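# Stack 96-well plate from nest N1 onto plate in N2

## Task

Lift the 96-well plate out of nest N1 (the right-hand nest seen from the arms' side) and set it on top of the plate sitting in nest N2 (the left-hand nest), fully seated, with its cut-off A1 corner directly above the lower plate's A1 corner. The lower plate has to stay lying flat in N2. Finish with the gripper open and the arm moved away from the stack.

## Robot and tools

ROBOT. Two arms, left_arm and right_arm, each with six joints and a parallel gripper. In every row and every per-joint list the joint order is: shoulder, elbow, wrist roll, wrist pitch, waist, wrist yaw, followed by the gripper. Use only this order. Stated joint ranges (rad): waist -2.618 to 3.054, shoulder 0.000 to 3.142, elbow 0.000 to 3.142, wrist pitch -1.571 to 1.571, wrist yaw -1.571 to 1.571, wrist roll -2.094 to 2.094. A real end may differ from these by up to 0.036 rad either way.

FRAME. Gripper poses are given in one scene frame: origin on the tabletop midway between the arms, +x away from the arms across the table, +z up, and left_arm on the +y side. "left"/"right" are arm names, not image sides. Reported hand positions can be off, more at long reach. end_effector_position is the point between the finger pads, about 1 cm short of the fingertips; the fingers extend along the gripper's +z and close along its y. Each plate has one clipped corner marking well A1. Base mounting plates and the metal frame behind the arms are fixed obstacles.

ROWS. A row is 14 numbers in [-1, 1]: left_arm's six joint values then its opening, then right_arm's six then its opening. Both arms always appear. Joint values are scaled offsets: 1.0 equals 1.202 rad (waist), 1.258 (shoulder), 1.238 (elbow), 2.073 (wrist pitch), 2.022 (wrist yaw and wrist roll). The opening is absolute: +1 fully open, -1 closed.

execute_actions(actions): a list of up to 15 actions; each action is a table of up to 15 rows, one row per 1/30 s step; if shorter, its final row is held for the remaining steps of the action's 15. Joint values in every row are offsets from the angles the arm had when that action began (for the first action, the last angles reported), not from the previous row. An empty list just returns state and images. An action that would push a joint more than 0.036 rad beyond its range is rejected for both arms; a malformed action, or a bad first action, rejects the whole call. Joints sent past a real end stop there, and the result may say "joint sent to its limit" (absence of that line proves nothing).

move(target, speed, blocking): target is one 14-number row; its joint values are offsets from the "Joint positions" in the latest result that showed them, and give the angle to go to. All joints progress in step, so hands trace curves, and nothing avoids obstacles or the other arm. speed (rad/s, 0.01 to 2, default 0.5) caps the joint with the longest travel; the path lasts 0.5 to 10 s. Gripper openings are sent immediately. blocking=false returns after 0.5 s while motion continues; check with wait(0), and call wait or stop before sending further rows or moves. The result adds a "move:" line: ending (done, off_target, moving, held, fault), limits=held or limits=none, and each arm's joint farthest from target.

wait(seconds): 0 to 10; arms keep their last command, a running move continues. stop(): brakes a running move (needs room; fingers continue). zoom_image(camera, region): camera is cam_head_left, cam_head_right, cam_left_wrist or cam_right_wrist; region [x0, y0, x1, y1] in that image's pixels, top-left origin, at most 504x504. finished_scene(scene): pass the current scene number once the plate is stacked and released; irreversible.

RESULTS. The state line gives each gripper's position (m) and quaternion wxyz. Joint positions and Joint velocities list each arm's joints (rad, rad/s) plus finger gap (m, m/s; 0.094 fully open). Joint targets shows where joints are currently driven. grip_measured is the opening on the command scale (each gripper reads off by up to ~1 mm). Step readings list joint angles at some steps; HELD marks a step where that arm was held back. "joint command not followed" means a clearance check altered targets. Torques are raw drive output, offset and noisy. FAULT and MOTOR HOT lines warn of stops; at 90 °C an arm halts 10 s, at 100 °C it goes limp and drops.

MOTION LIMITS. Per step each joint target stays within a lead of its measured angle (waist 0.202, shoulder 0.258, elbow 0.238, wrist pitch 0.573, wrist yaw/roll 0.522 rad), and targets that would move the hand over 70 mm are scaled back, so big offsets take several actions; resend what is unfinished. Zero offsets may let an arm droop; command back to desired angles and correct any shortfall.

CAMERAS. cam_head_left and cam_head_right are 672x504 pinhole with radial distortion; the wrist cameras are 616x616 fisheye. Calibration lines give K, D and T_world_to_cam; actual cameras may deviate by a few degrees and millimetres.

CAUTIONS. To hold the plate, command about 0.03 below grip_measured. Lower it gently: a drop of a few mm is fine, a longer fall fails. Do not knock anything off the table, collide the arms, slam or press hard (faster moves and targets far past contact push harder). Objects may be nudged occasionally; recheck before placing.

Each tool is called after "Emit:" as a command line: name --argument value for each argument, lists and objects as JSON in quotes; but a table of rows of numbers goes row by row, as --pt "numbers of a row", without its own name.

## Session

Emit:
execute_actions --actions '[]'

Scene clock: 0.00 s.
left_arm: end_effector_position=(+0.3572, +0.5518, +0.1823) grip_measured=+1.000 end_effector_quat_wxyz=(+0.480, +0.466, +0.740, +0.063) | right_arm: end_effector_position=(+0.3064, +0.3555, +0.3818) grip_measured=+1.000 end_effector_quat_wxyz=(+0.426, -0.129, +0.687, +0.575)
Joint names: [shoulder, elbow, wrist roll, wrist pitch, waist, wrist yaw]
Joint positions: left_arm=[1.979 0.916 1.745 0.181 1.081 1.245 0.094] | right_arm=[ 2.251  1.519  0.418  0.893  0.959 -0.026  0.094]
Joint velocities: left_arm=[ 0.002  0.002  0.022 -0.139  0.002  0.022  0.   ] | right_arm=[ 0.002  0.002 -0.007 -0.037 -0.007 -0.007  0.   ]
Joint torques (N m, as the arm reports them, + toward a larger angle): no reading
Joint targets: left_arm=[1.971 0.920 1.741 0.174 1.086 1.263] | right_arm=[2.232 1.531 0.414 0.903 0.970 -0.033]
camera_calibration (this result's frames):
cam_left_wrist: T_world_to_cam=[[-0.63094, -0.513939, -0.581189, 0.610567], [-0.435226, 0.854608, -0.283238, -0.242515], [0.642256, 0.0742429, -0.762886, -0.0325805], [0, 0, 0, 1]] pos_world=[0.300607, 0.523468, 0.261311]
cam_right_wrist: T_world_to_cam=[[0.799546, -0.278761, -0.531995, 0.0724913], [-0.600075, -0.333546, -0.727088, 0.60403], [0.0252392, 0.900577, -0.433963, -0.0431722], [0, 0, 0, 1]] pos_world=[0.305593, 0.26056, 0.459013]

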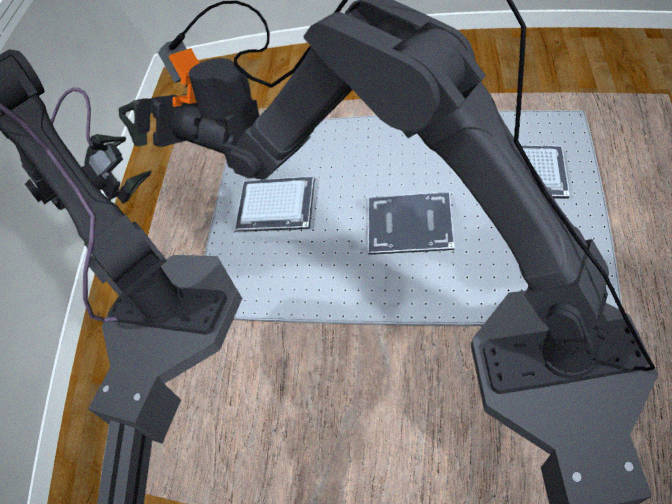

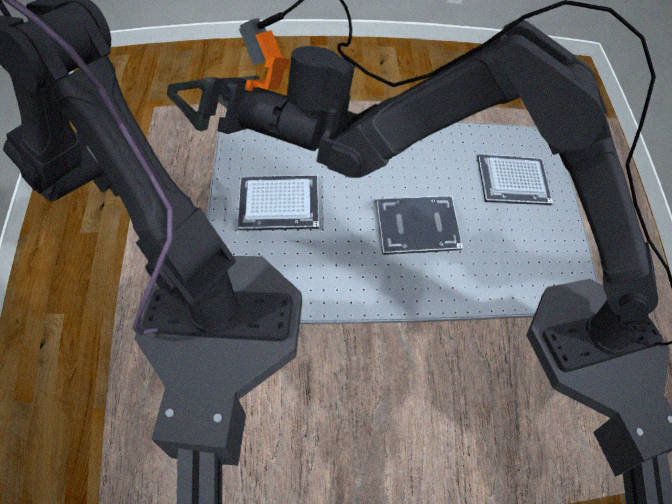

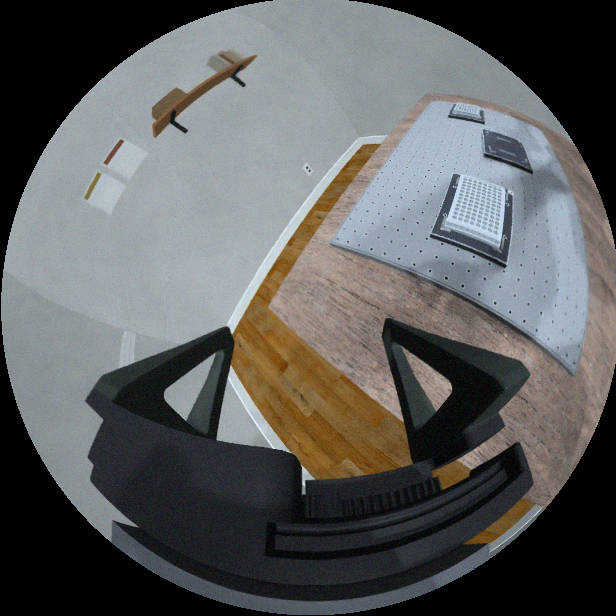

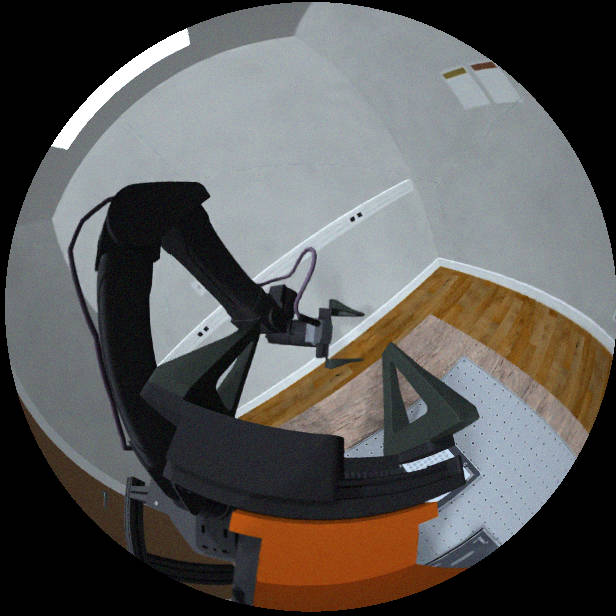

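Emit:
zoom_image --camera "cam_head_right" --region '[220, 160, 340, 250]'

Emit:
zoom_image --camera "cam_head_right" --region '[460, 140, 580, 230]'

Emit:
zoom_image --camera "cam_head_right" --region '[360, 180, 480, 270]'

Region (220, 160, 340, 250) of cam_head_right's 672x504 image, scaled by 4.200, with more detail than that image has; it fills the top 378 rows of this view, and the rest is white.

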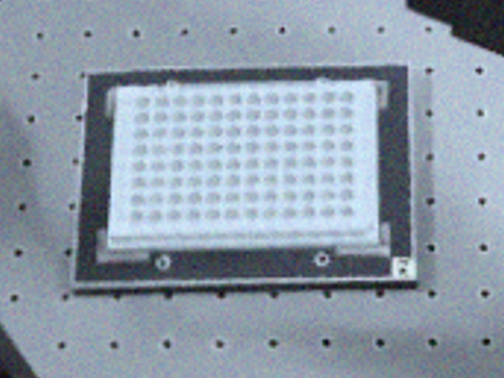

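Region (460, 140, 580, 230) of cam_head_right's 672x504 image, scaled by 4.200, with more detail than that image has; it fills the top 378 rows of this view, and the rest is white.

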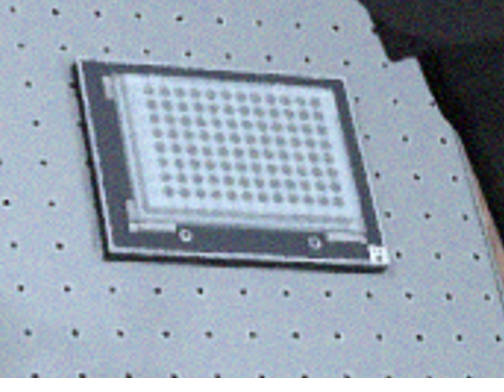

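Region (360, 180, 480, 270) of cam_head_right's 672x504 image, scaled by 4.200, with more detail than that image has; it fills the top 378 rows of this view, and the rest is white.

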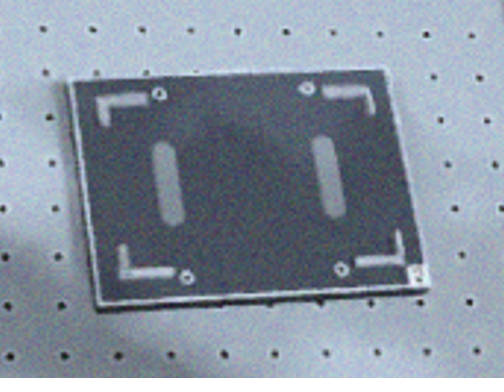

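Emit:
zoom_image --camera "cam_head_right" --region '[235, 170, 325, 230]'

Emit:
zoom_image --camera "cam_head_right" --region '[475, 150, 560, 210]'

Emit:
zoom_image --camera "cam_left_wrist" --region '[410, 90, 560, 280]'

Region (235, 170, 325, 230) of cam_head_right's 672x504 image, scaled by 5.600, with more detail than that image has.

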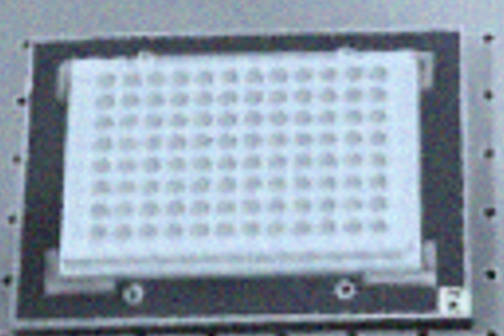

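Region (475, 150, 560, 210) of cam_head_right's 672x504 image, scaled by 5.929, with more detail than that image has; it fills the top 356 rows of this view, and the rest is white.

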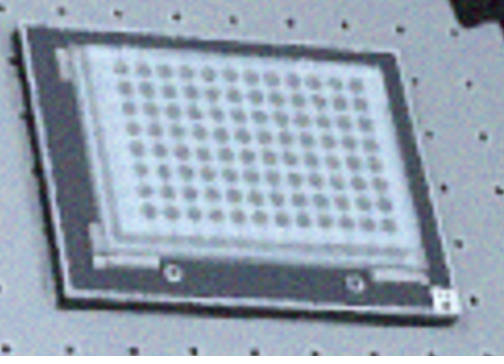

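Region (410, 90, 560, 280) of cam_left_wrist's 616x616 image, scaled by 2.653, with more detail than that image has; it fills the left 398 columns of this view, and the rest is white.

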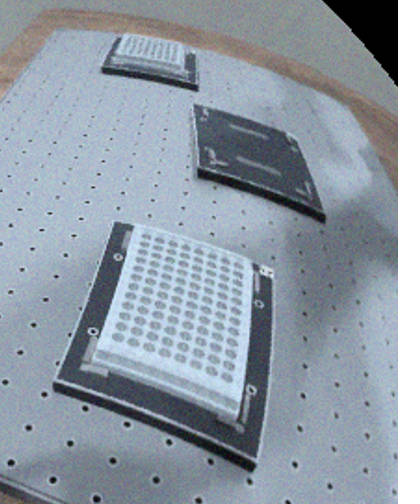

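Emit:
move --target '[-0.242,-0.058,-0.185,-0.286,-1.0,-0.684,1.0, -0.274,-0.16,0.56,-0.736,-1.0,0.008,1.0]' --speed 0.55

Scene clock: 97.50 s.
left_arm: end_effector_position=(+0.3330, +0.2802, +0.1284) grip_measured=+1.000 end_effector_quat_wxyz=(-0.009, +0.699, +0.715, +0.008) | right_arm: end_effector_position=(+0.3807, -0.2628, +0.1274) grip_measured=+1.000 end_effector_quat_wxyz=(-0.005, +0.725, +0.688, +0.001)
Joint names: [shoulder, elbow, wrist roll, wrist pitch, waist, wrist yaw]
Joint positions: left_arm=[ 1.699  0.861  1.378 -0.398 -0.114 -0.137  0.094] | right_arm=[ 1.936  1.334  1.545 -0.618 -0.244 -0.018  0.094]
Joint velocities: left_arm=[ 0.002 -0.017 -0.022 -0.007  0.007 -0.051  0.   ] | right_arm=[ 0.007 -0.012 -0.037 -0.037  0.007  0.022  0.   ]
Joint torques (N m, as the arm reports them, + toward a larger angle): left_arm=[-8.43  1.65 -0.03  0.   -1.16  0.  ] | right_arm=[-14.16   3.54   0.09  -0.09  -0.02   0.03]
Joint targets: left_arm=[1.675 0.844 1.371 -0.412 -0.121 -0.138] | right_arm=[1.907 1.321 1.550 -0.633 -0.243 -0.010]
move: off_target (left_arm, right_arm); limits=none; left_arm: farthest joint: the shoulder, 0.024 radians from its target (0.305 radians at the start); right_arm: farthest joint: the shoulder, 0.030 radians from its target (0.345 radians at the start)
camera_calibration (this result's frames):
cam_left_wrist: T_world_to_cam=[[-0.999367, 0.0354048, -0.00351637, 0.318968], [0.028695, 0.86049, 0.508658, -0.294021], [0.0210347, 0.508235, -0.860961, 0.0598902], [0, 0, 0, 1]] pos_world=[0.325944, 0.211271, 0.202241]
cam_right_wrist: T_world_to_cam=[[-0.988592, -0.126773, -0.0813265, 0.36864], [-0.150306, 0.795726, 0.58671, 0.215563], [-0.00966527, 0.592241, -0.805703, 0.381046], [0, 0, 0, 1]] pos_world=[0.400518, -0.350467, 0.210517]

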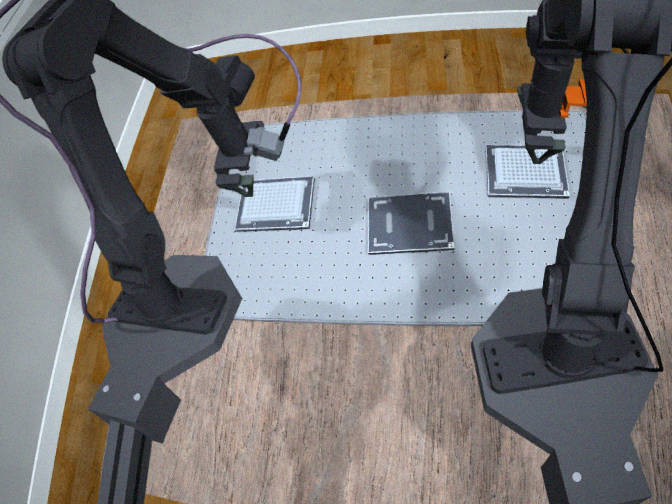

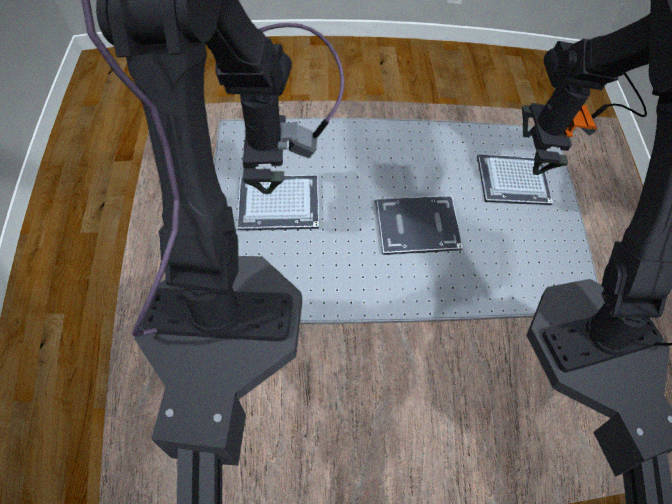

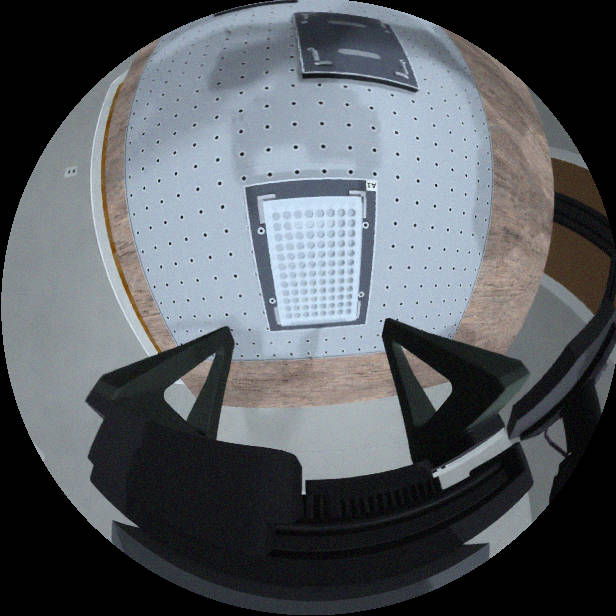

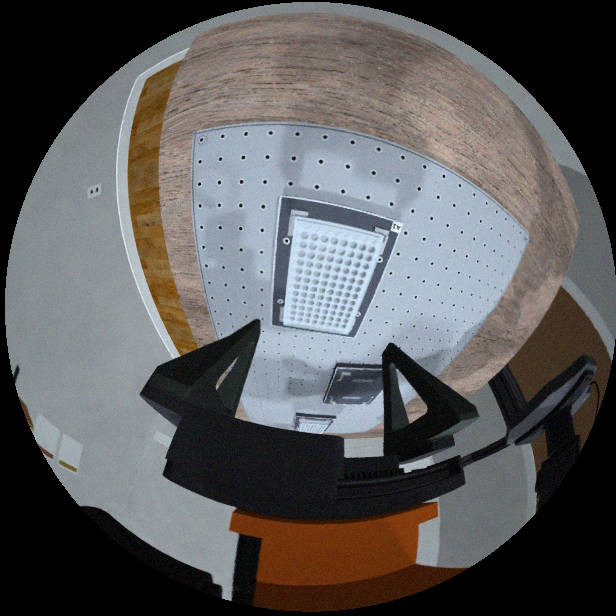

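Emit:
zoom_image --camera "cam_left_wrist" --region '[230, 165, 400, 345]'

Emit:
zoom_image --camera "cam_right_wrist" --region '[255, 180, 425, 350]'

Region (230, 165, 400, 345) of cam_left_wrist's 616x616 image, scaled by 2.800, with more detail than that image has.

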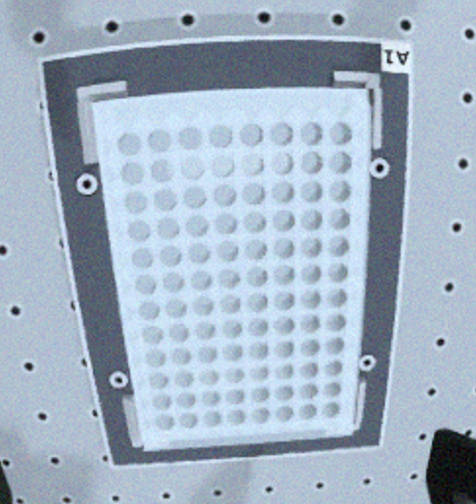

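Region (255, 180, 425, 350) of cam_right_wrist's 616x616 image, scaled by 2.965, with more detail than that image has.

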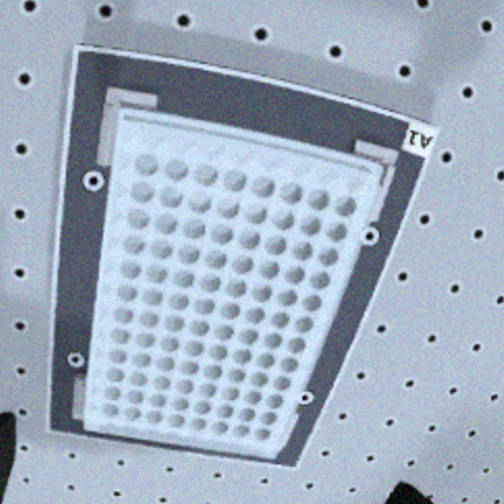

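Emit:
zoom_image --camera "cam_left_wrist" --region '[250, 180, 380, 245]'

Emit:
zoom_image --camera "cam_left_wrist" --region '[255, 280, 385, 345]'

Emit:
zoom_image --camera "cam_right_wrist" --region '[280, 200, 410, 265]'

Emit:
zoom_image --camera "cam_right_wrist" --region '[260, 285, 390, 350]'

Region (250, 180, 380, 245) of cam_left_wrist's 616x616 image, scaled by 3.877, with more detail than that image has.

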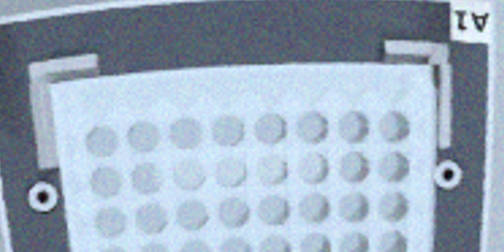

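Region (255, 280, 385, 345) of cam_left_wrist's 616x616 image, scaled by 3.877, with more detail than that image has.

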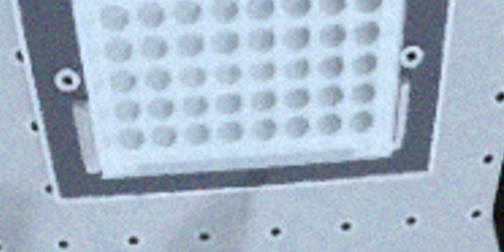

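Region (280, 200, 410, 265) of cam_right_wrist's 616x616 image, scaled by 3.877, with more detail than that image has.

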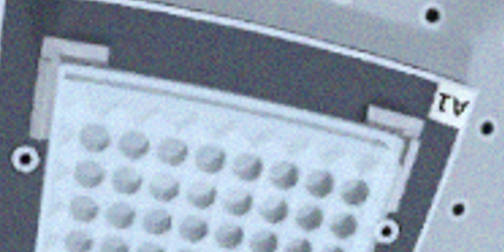

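Region (260, 285, 390, 350) of cam_right_wrist's 616x616 image, scaled by 3.877, with more detail than that image has.

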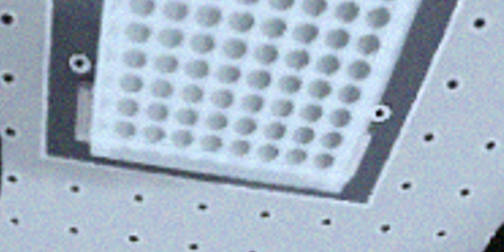

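Emit:
zoom_image --camera "cam_left_wrist" --region '[335, 175, 385, 225]'

Emit:
zoom_image --camera "cam_left_wrist" --region '[260, 295, 310, 345]'

Emit:
zoom_image --camera "cam_right_wrist" --region '[360, 215, 410, 265]'

Emit:
zoom_image --camera "cam_right_wrist" --region '[265, 295, 315, 345]'

Region (335, 175, 385, 225) of cam_left_wrist's 616x616 image, scaled by 10.080, with more detail than that image has.

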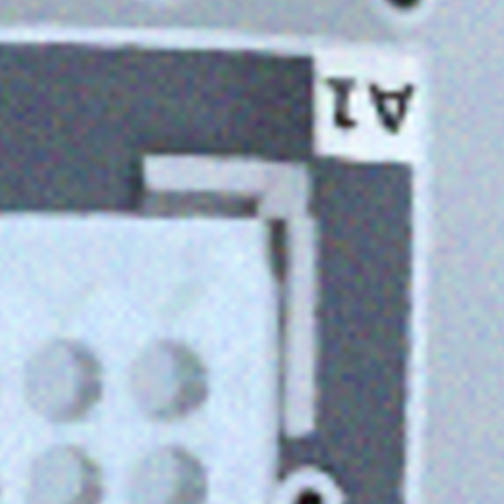

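Region (260, 295, 310, 345) of cam_left_wrist's 616x616 image, scaled by 10.080, with more detail than that image has.

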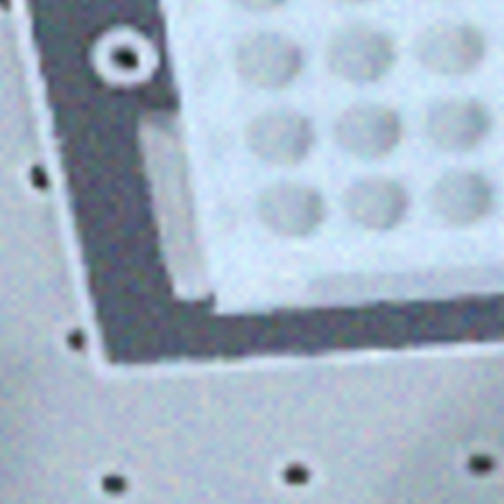

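Region (360, 215, 410, 265) of cam_right_wrist's 616x616 image, scaled by 10.080, with more detail than that image has.

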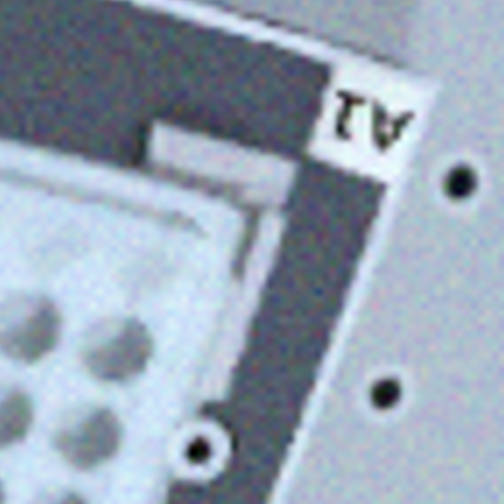

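Region (265, 295, 315, 345) of cam_right_wrist's 616x616 image, scaled by 10.080, with more detail than that image has.

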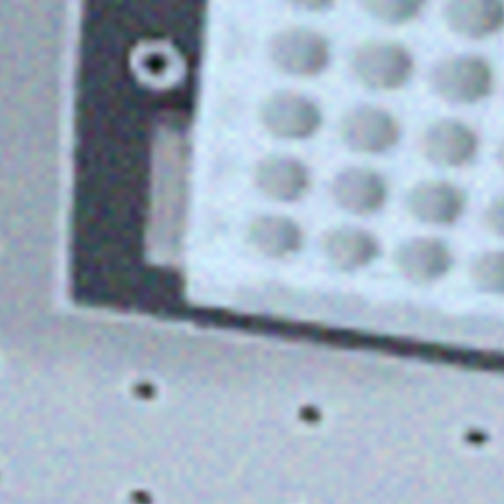

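Emit:
move --target '[0.125,-0.037,-0.018,0.091,-0.038,0.014,1.0, 0.114,-0.018,-0.011,0.077,0.009,0.012,1.0]' --speed 0.15

Scene clock: 219.33 s.
left_arm: end_effector_position=(+0.3266, +0.2617, +0.0860) grip_measured=+1.000 end_effector_quat_wxyz=(+0.001, +0.700, +0.715, +0.000) | right_arm: end_effector_position=(+0.3813, -0.2650, +0.0735) grip_measured=+1.000 end_effector_quat_wxyz=(-0.002, +0.719, +0.695, -0.002)
Joint names: [shoulder, elbow, wrist roll, wrist pitch, waist, wrist yaw]
Joint positions: left_arm=[ 1.849  0.833  1.349 -0.216 -0.147 -0.123  0.094] | right_arm=[ 2.084  1.334  1.527 -0.47  -0.244 -0.01   0.094]
Joint velocities: left_arm=[-0.007 -0.012 -0.037  0.022 -0.022  0.081  0.   ] | right_arm=[-0.017  0.007 -0.022  0.037 -0.012  0.051  0.   ]
Joint torques (N m, as the arm reports them, + toward a larger angle): left_arm=[-6.55  0.93 -0.06  0.21 -1.65  0.14] | right_arm=[-12.25   2.28  -0.03   0.15   0.84   0.16]
Joint targets: left_arm=[1.856 0.816 1.342 -0.209 -0.160 -0.109] | right_arm=[2.079 1.312 1.523 -0.458 -0.233 0.006]
move: off_target (right_arm); limits=none; left_arm: farthest joint: the elbow, 0.018 radians from its target (0.046 radians at the start); right_arm: farthest joint: the elbow, 0.023 radians from its target (0.023 radians at the start)
camera_calibration (this result's frames):
cam_left_wrist: T_world_to_cam=[[-0.999279, 0.037286, -0.00717343, 0.312887], [0.0291019, 0.873451, 0.486042, -0.257937], [0.0243882, 0.485483, -0.873906, 0.0389146], [0, 0, 0, 1]] pos_world=[0.319219, 0.194737, 0.161621]
cam_right_wrist: T_world_to_cam=[[-0.98622, -0.144856, -0.0799132, 0.358798], [-0.164196, 0.798018, 0.579834, 0.255464], [-0.0202201, 0.584965, -0.810806, 0.341347], [0, 0, 0, 1]] pos_world=[0.402702, -0.351567, 0.157312]

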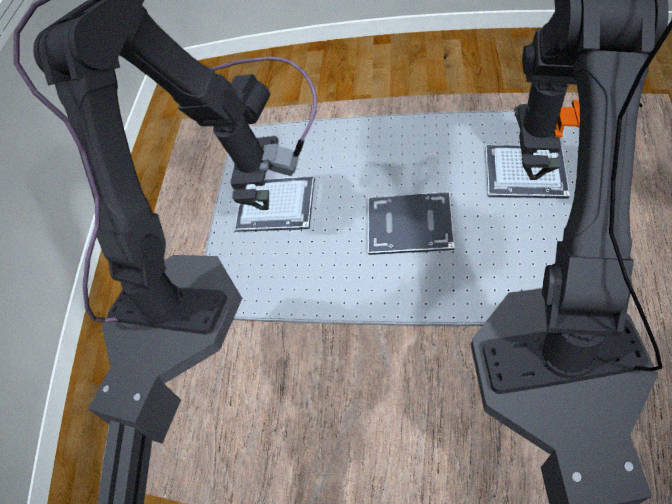

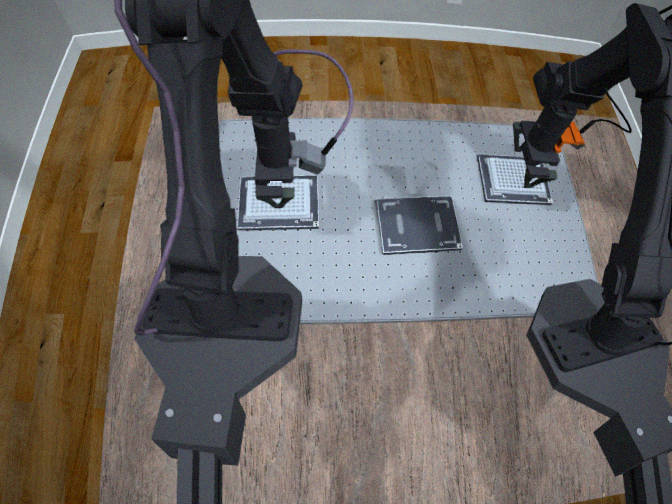

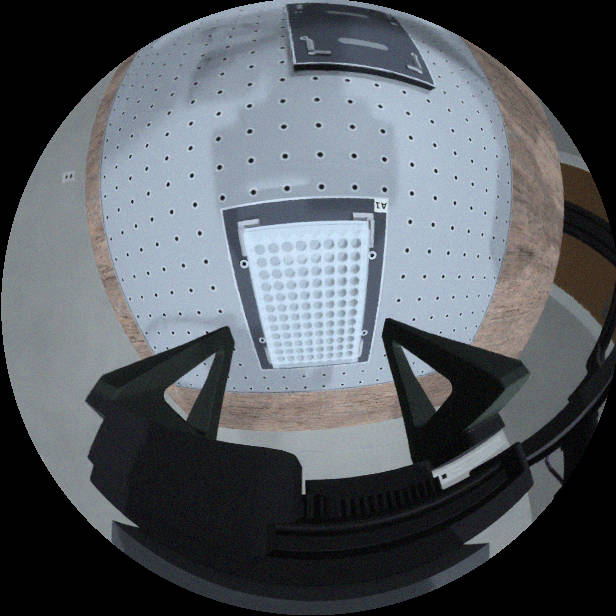

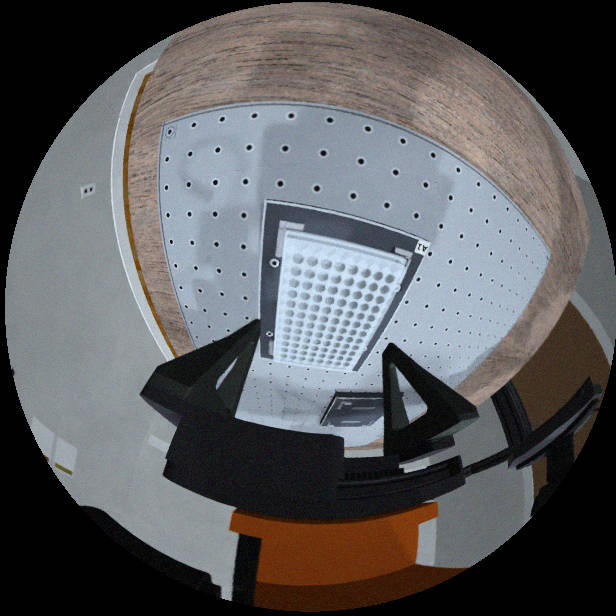

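Emit:
zoom_image --camera "cam_left_wrist" --region '[215, 190, 405, 380]'

Emit:
zoom_image --camera "cam_right_wrist" --region '[250, 190, 440, 380]'

Region (215, 190, 405, 380) of cam_left_wrist's 616x616 image, scaled by 2.653, with more detail than that image has.

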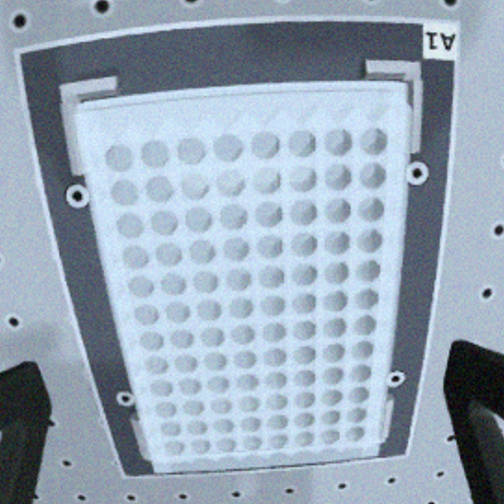

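Region (250, 190, 440, 380) of cam_right_wrist's 616x616 image, scaled by 2.653, with more detail than that image has.

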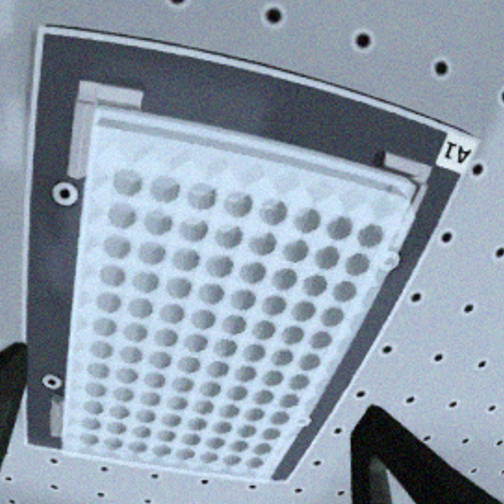

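Emit:
zoom_image --camera "cam_left_wrist" --region '[335, 195, 395, 255]'

Emit:
zoom_image --camera "cam_left_wrist" --region '[230, 205, 290, 265]'

Emit:
zoom_image --camera "cam_right_wrist" --region '[375, 225, 435, 285]'

Emit:
zoom_image --camera "cam_right_wrist" --region '[265, 210, 325, 270]'

Region (335, 195, 395, 255) of cam_left_wrist's 616x616 image, scaled by 8.400, with more detail than that image has.

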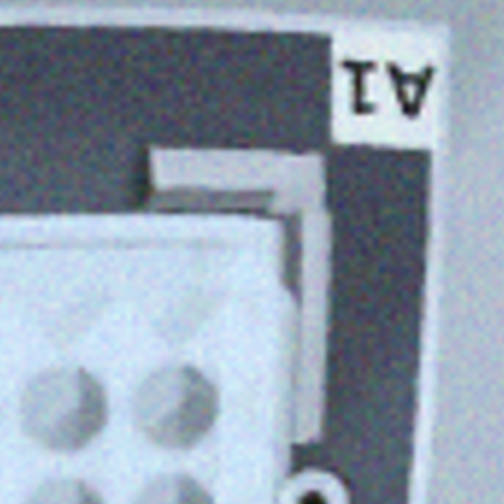

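Region (230, 205, 290, 265) of cam_left_wrist's 616x616 image, scaled by 8.400, with more detail than that image has.

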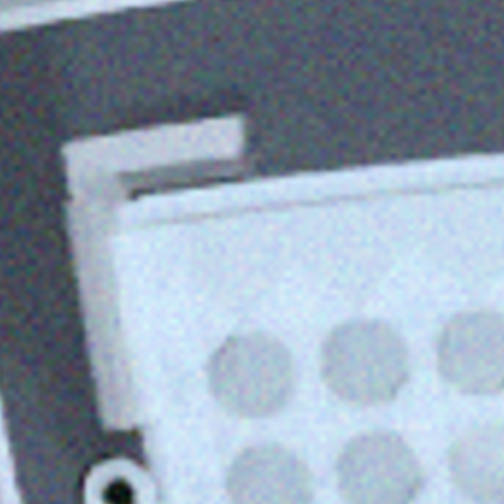

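Region (375, 225, 435, 285) of cam_right_wrist's 616x616 image, scaled by 8.400, with more detail than that image has.

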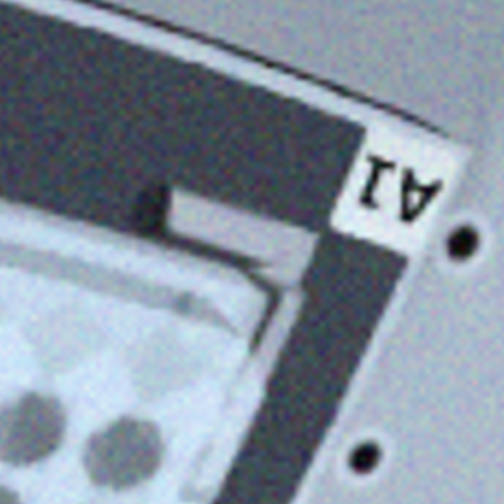

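Region (265, 210, 325, 270) of cam_right_wrist's 616x616 image, scaled by 8.400, with more detail than that image has.

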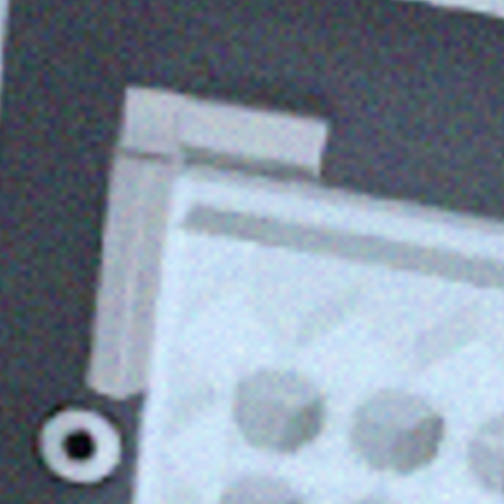

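Emit:
zoom_image --camera "cam_left_wrist" --region '[250, 325, 310, 385]'

Emit:
zoom_image --camera "cam_left_wrist" --region '[325, 320, 385, 380]'

Emit:
zoom_image --camera "cam_right_wrist" --region '[255, 325, 315, 385]'

Emit:
zoom_image --camera "cam_right_wrist" --region '[325, 325, 385, 385]'

Region (250, 325, 310, 385) of cam_left_wrist's 616x616 image, scaled by 8.400, with more detail than that image has.

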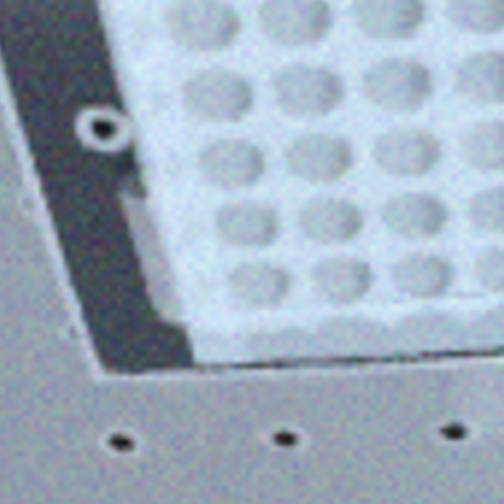

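Region (325, 320, 385, 380) of cam_left_wrist's 616x616 image, scaled by 8.400, with more detail than that image has.

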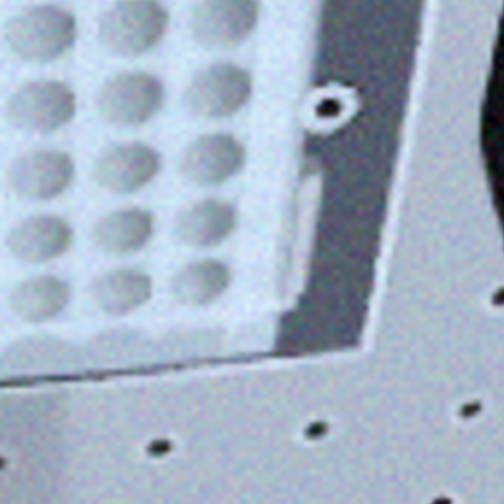

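Region (255, 325, 315, 385) of cam_right_wrist's 616x616 image, scaled by 8.400, with more detail than that image has.

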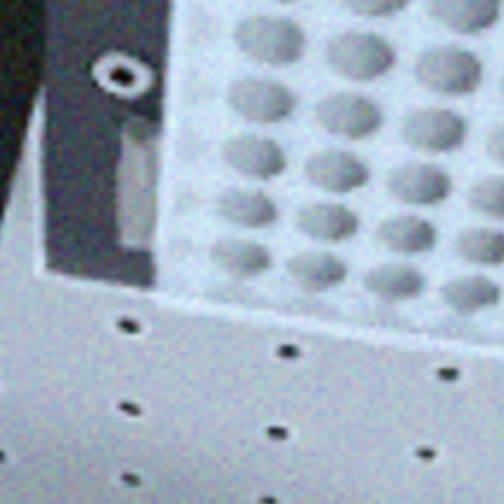

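Region (325, 325, 385, 385) of cam_right_wrist's 616x616 image, scaled by 8.400, with more detail than that image has.

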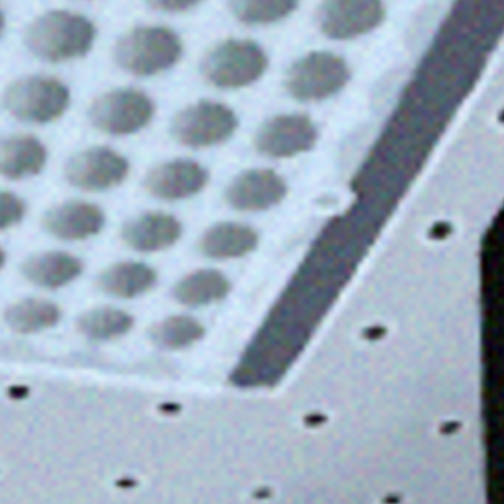

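Emit:
move --target '[0,0.006,0,0,0,0,1.0, 0.0215,-0.0355,0,0.028,0.0133,0,1.0]' --speed 0.08

Scene clock: 294.10 s.
left_arm: end_effector_position=(+0.3267, +0.2617, +0.0860) grip_measured=+1.000 end_effector_quat_wxyz=(+0.001, +0.699, +0.715, +0.000) | right_arm: end_effector_position=(+0.3718, -0.2606, +0.0580) grip_measured=+1.000 end_effector_quat_wxyz=(-0.008, +0.717, +0.697, -0.005)
Joint names: [shoulder, elbow, wrist roll, wrist pitch, waist, wrist yaw]
Joint positions: left_arm=[ 1.849  0.833  1.348 -0.215 -0.147 -0.123  0.094] | right_arm=[ 2.114  1.305  1.527 -0.423 -0.236 -0.01   0.094]
Joint velocities: left_arm=[-0.017 -0.002 -0.022  0.037 -0.007  0.007  0.   ] | right_arm=[ 0.017  0.002  0.007 -0.007 -0.002  0.022  0.   ]
Joint torques (N m, as the arm reports them, + toward a larger angle): left_arm=[-7.03  2.57  0.    0.14 -0.83  0.01] | right_arm=[-11.98   2.64   0.01   0.11   0.67  -0.03]
Joint targets: left_arm=[1.849 0.840 1.349 -0.216 -0.147 -0.123] | right_arm=[2.111 1.290 1.527 -0.411 -0.228 -0.010]
move: done; limits=none; left_arm: farthest joint: the elbow, 0.007 radians from its target (0.007 radians at the start); right_arm: farthest joint: the elbow, 0.015 radians from its target (0.044 radians at the start)
camera_calibration (this result's frames):
cam_left_wrist: T_world_to_cam=[[-0.999292, 0.036857, -0.0075462, 0.313129], [0.0285475, 0.8735, 0.485986, -0.257751], [0.0245036, 0.485426, -0.873934, 0.0389011], [0, 0, 0, 1]] pos_world=[0.319312, 0.194721, 0.161623]
cam_right_wrist: T_world_to_cam=[[-0.985989, -0.152207, -0.0682549, 0.346103], [-0.163139, 0.794494, 0.584949, 0.257785], [-0.0348052, 0.587888, -0.808193, 0.332041], [0, 0, 0, 1]] pos_world=[0.394866, -0.347332, 0.141186]

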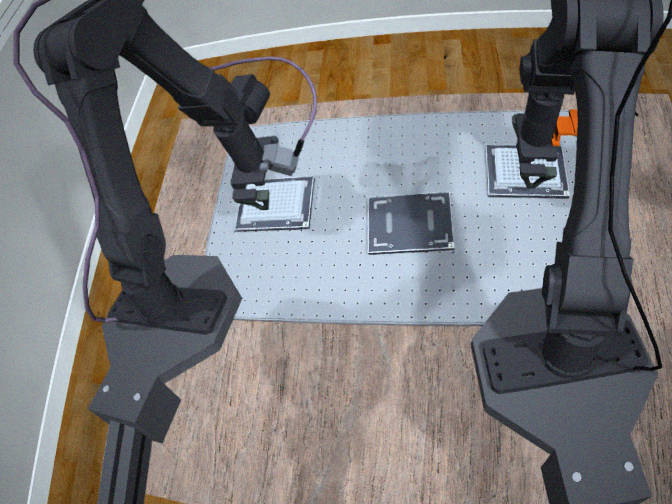

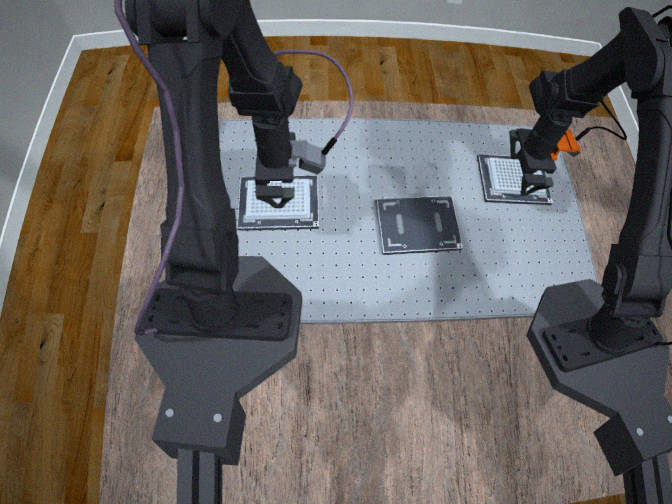

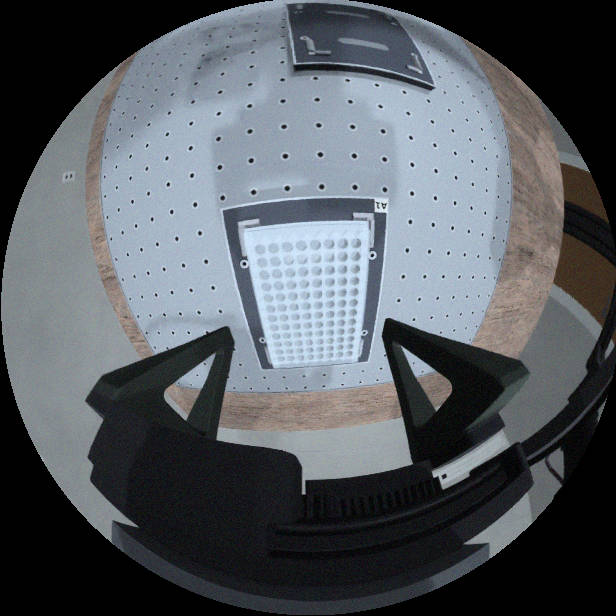

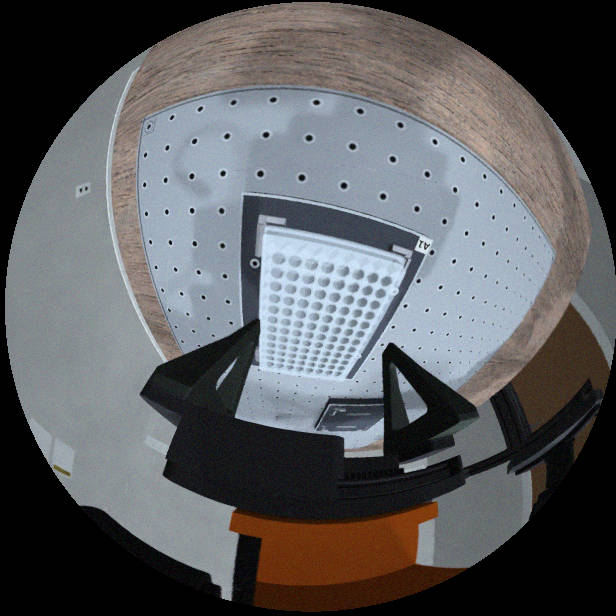

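Emit:
move --target '[0,0.006,0,0,0,0,1.0, 0,0.007,0,0.016,0,0,1.0]' --speed 0.08

Scene clock: 302.83 s.
left_arm: end_effector_position=(+0.3267, +0.2617, +0.0860) grip_measured=+1.000 end_effector_quat_wxyz=(+0.001, +0.699, +0.715, +0.000) | right_arm: end_effector_position=(+0.3771, -0.2610, +0.0579) grip_measured=+1.000 end_effector_quat_wxyz=(+0.001, +0.717, +0.698, +0.002)
Joint names: [shoulder, elbow, wrist roll, wrist pitch, waist, wrist yaw]
Joint positions: left_arm=[ 1.849  0.833  1.348 -0.215 -0.147 -0.123  0.094] | right_arm=[ 2.114  1.305  1.527 -0.401 -0.236 -0.01   0.094]
Joint velocities: left_arm=[-0.017 -0.012 -0.007 -0.022  0.007 -0.037  0.   ] | right_arm=[ 0.017 -0.002  0.037 -0.051 -0.022 -0.051  0.   ]
Joint torques (N m, as the arm reports them, + toward a larger angle): left_arm=[-7.03  2.57  0.    0.15 -0.83  0.01] | right_arm=[-11.77   4.49   0.01   0.19  -0.05  -0.02]
Joint targets: left_arm=[1.849 0.840 1.348 -0.215 -0.147 -0.123] | right_arm=[2.114 1.314 1.527 -0.389 -0.236 -0.010]
move: done; limits=none; left_arm: farthest joint: the elbow, 0.007 radians from its target (0.007 radians at the start); right_arm: farthest joint: the wrist pitch, 0.011 radians from its target (0.032 radians at the start)
camera_calibration (this result's frames):
cam_left_wrist: T_world_to_cam=[[-0.999292, 0.036857, -0.0075462, 0.313129], [0.0285475, 0.8735, 0.485986, -0.257751], [0.0245036, 0.485426, -0.873934, 0.0389011], [0, 0, 0, 1]] pos_world=[0.319312, 0.194721, 0.161623]
cam_right_wrist: T_world_to_cam=[[-0.984254, -0.15249, -0.0893893, 0.351855], [-0.175905, 0.795358, 0.580055, 0.264317], [-0.0173562, 0.586646, -0.809658, 0.325596], [0, 0, 0, 1]] pos_world=[0.39846, -0.347581, 0.141755]

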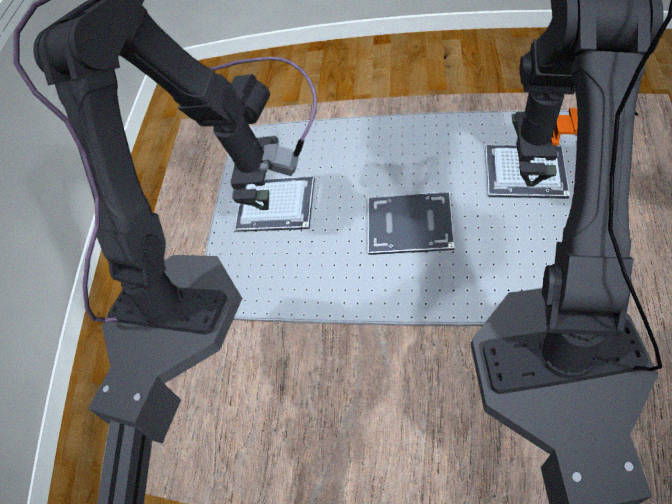

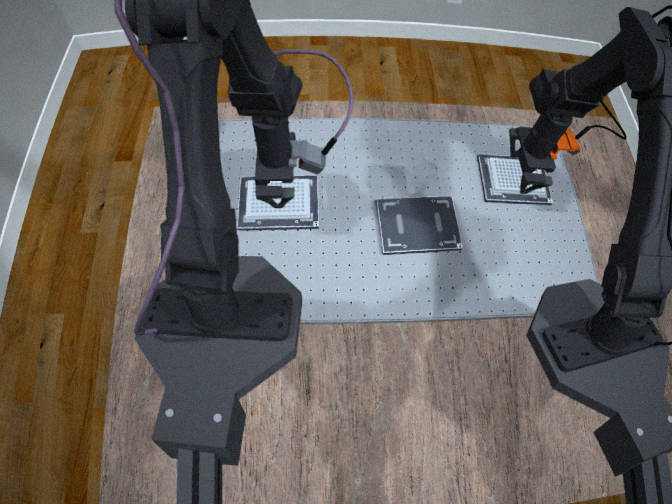

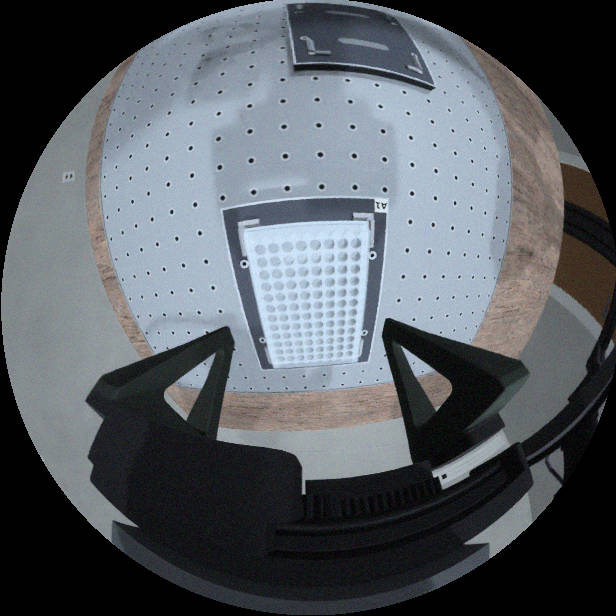

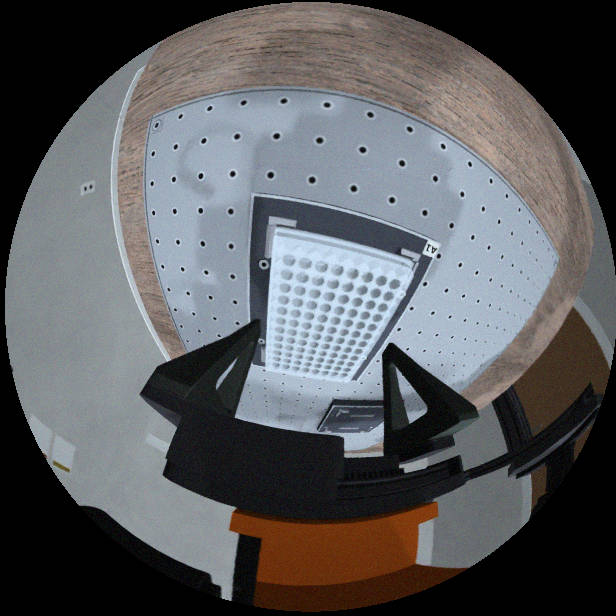

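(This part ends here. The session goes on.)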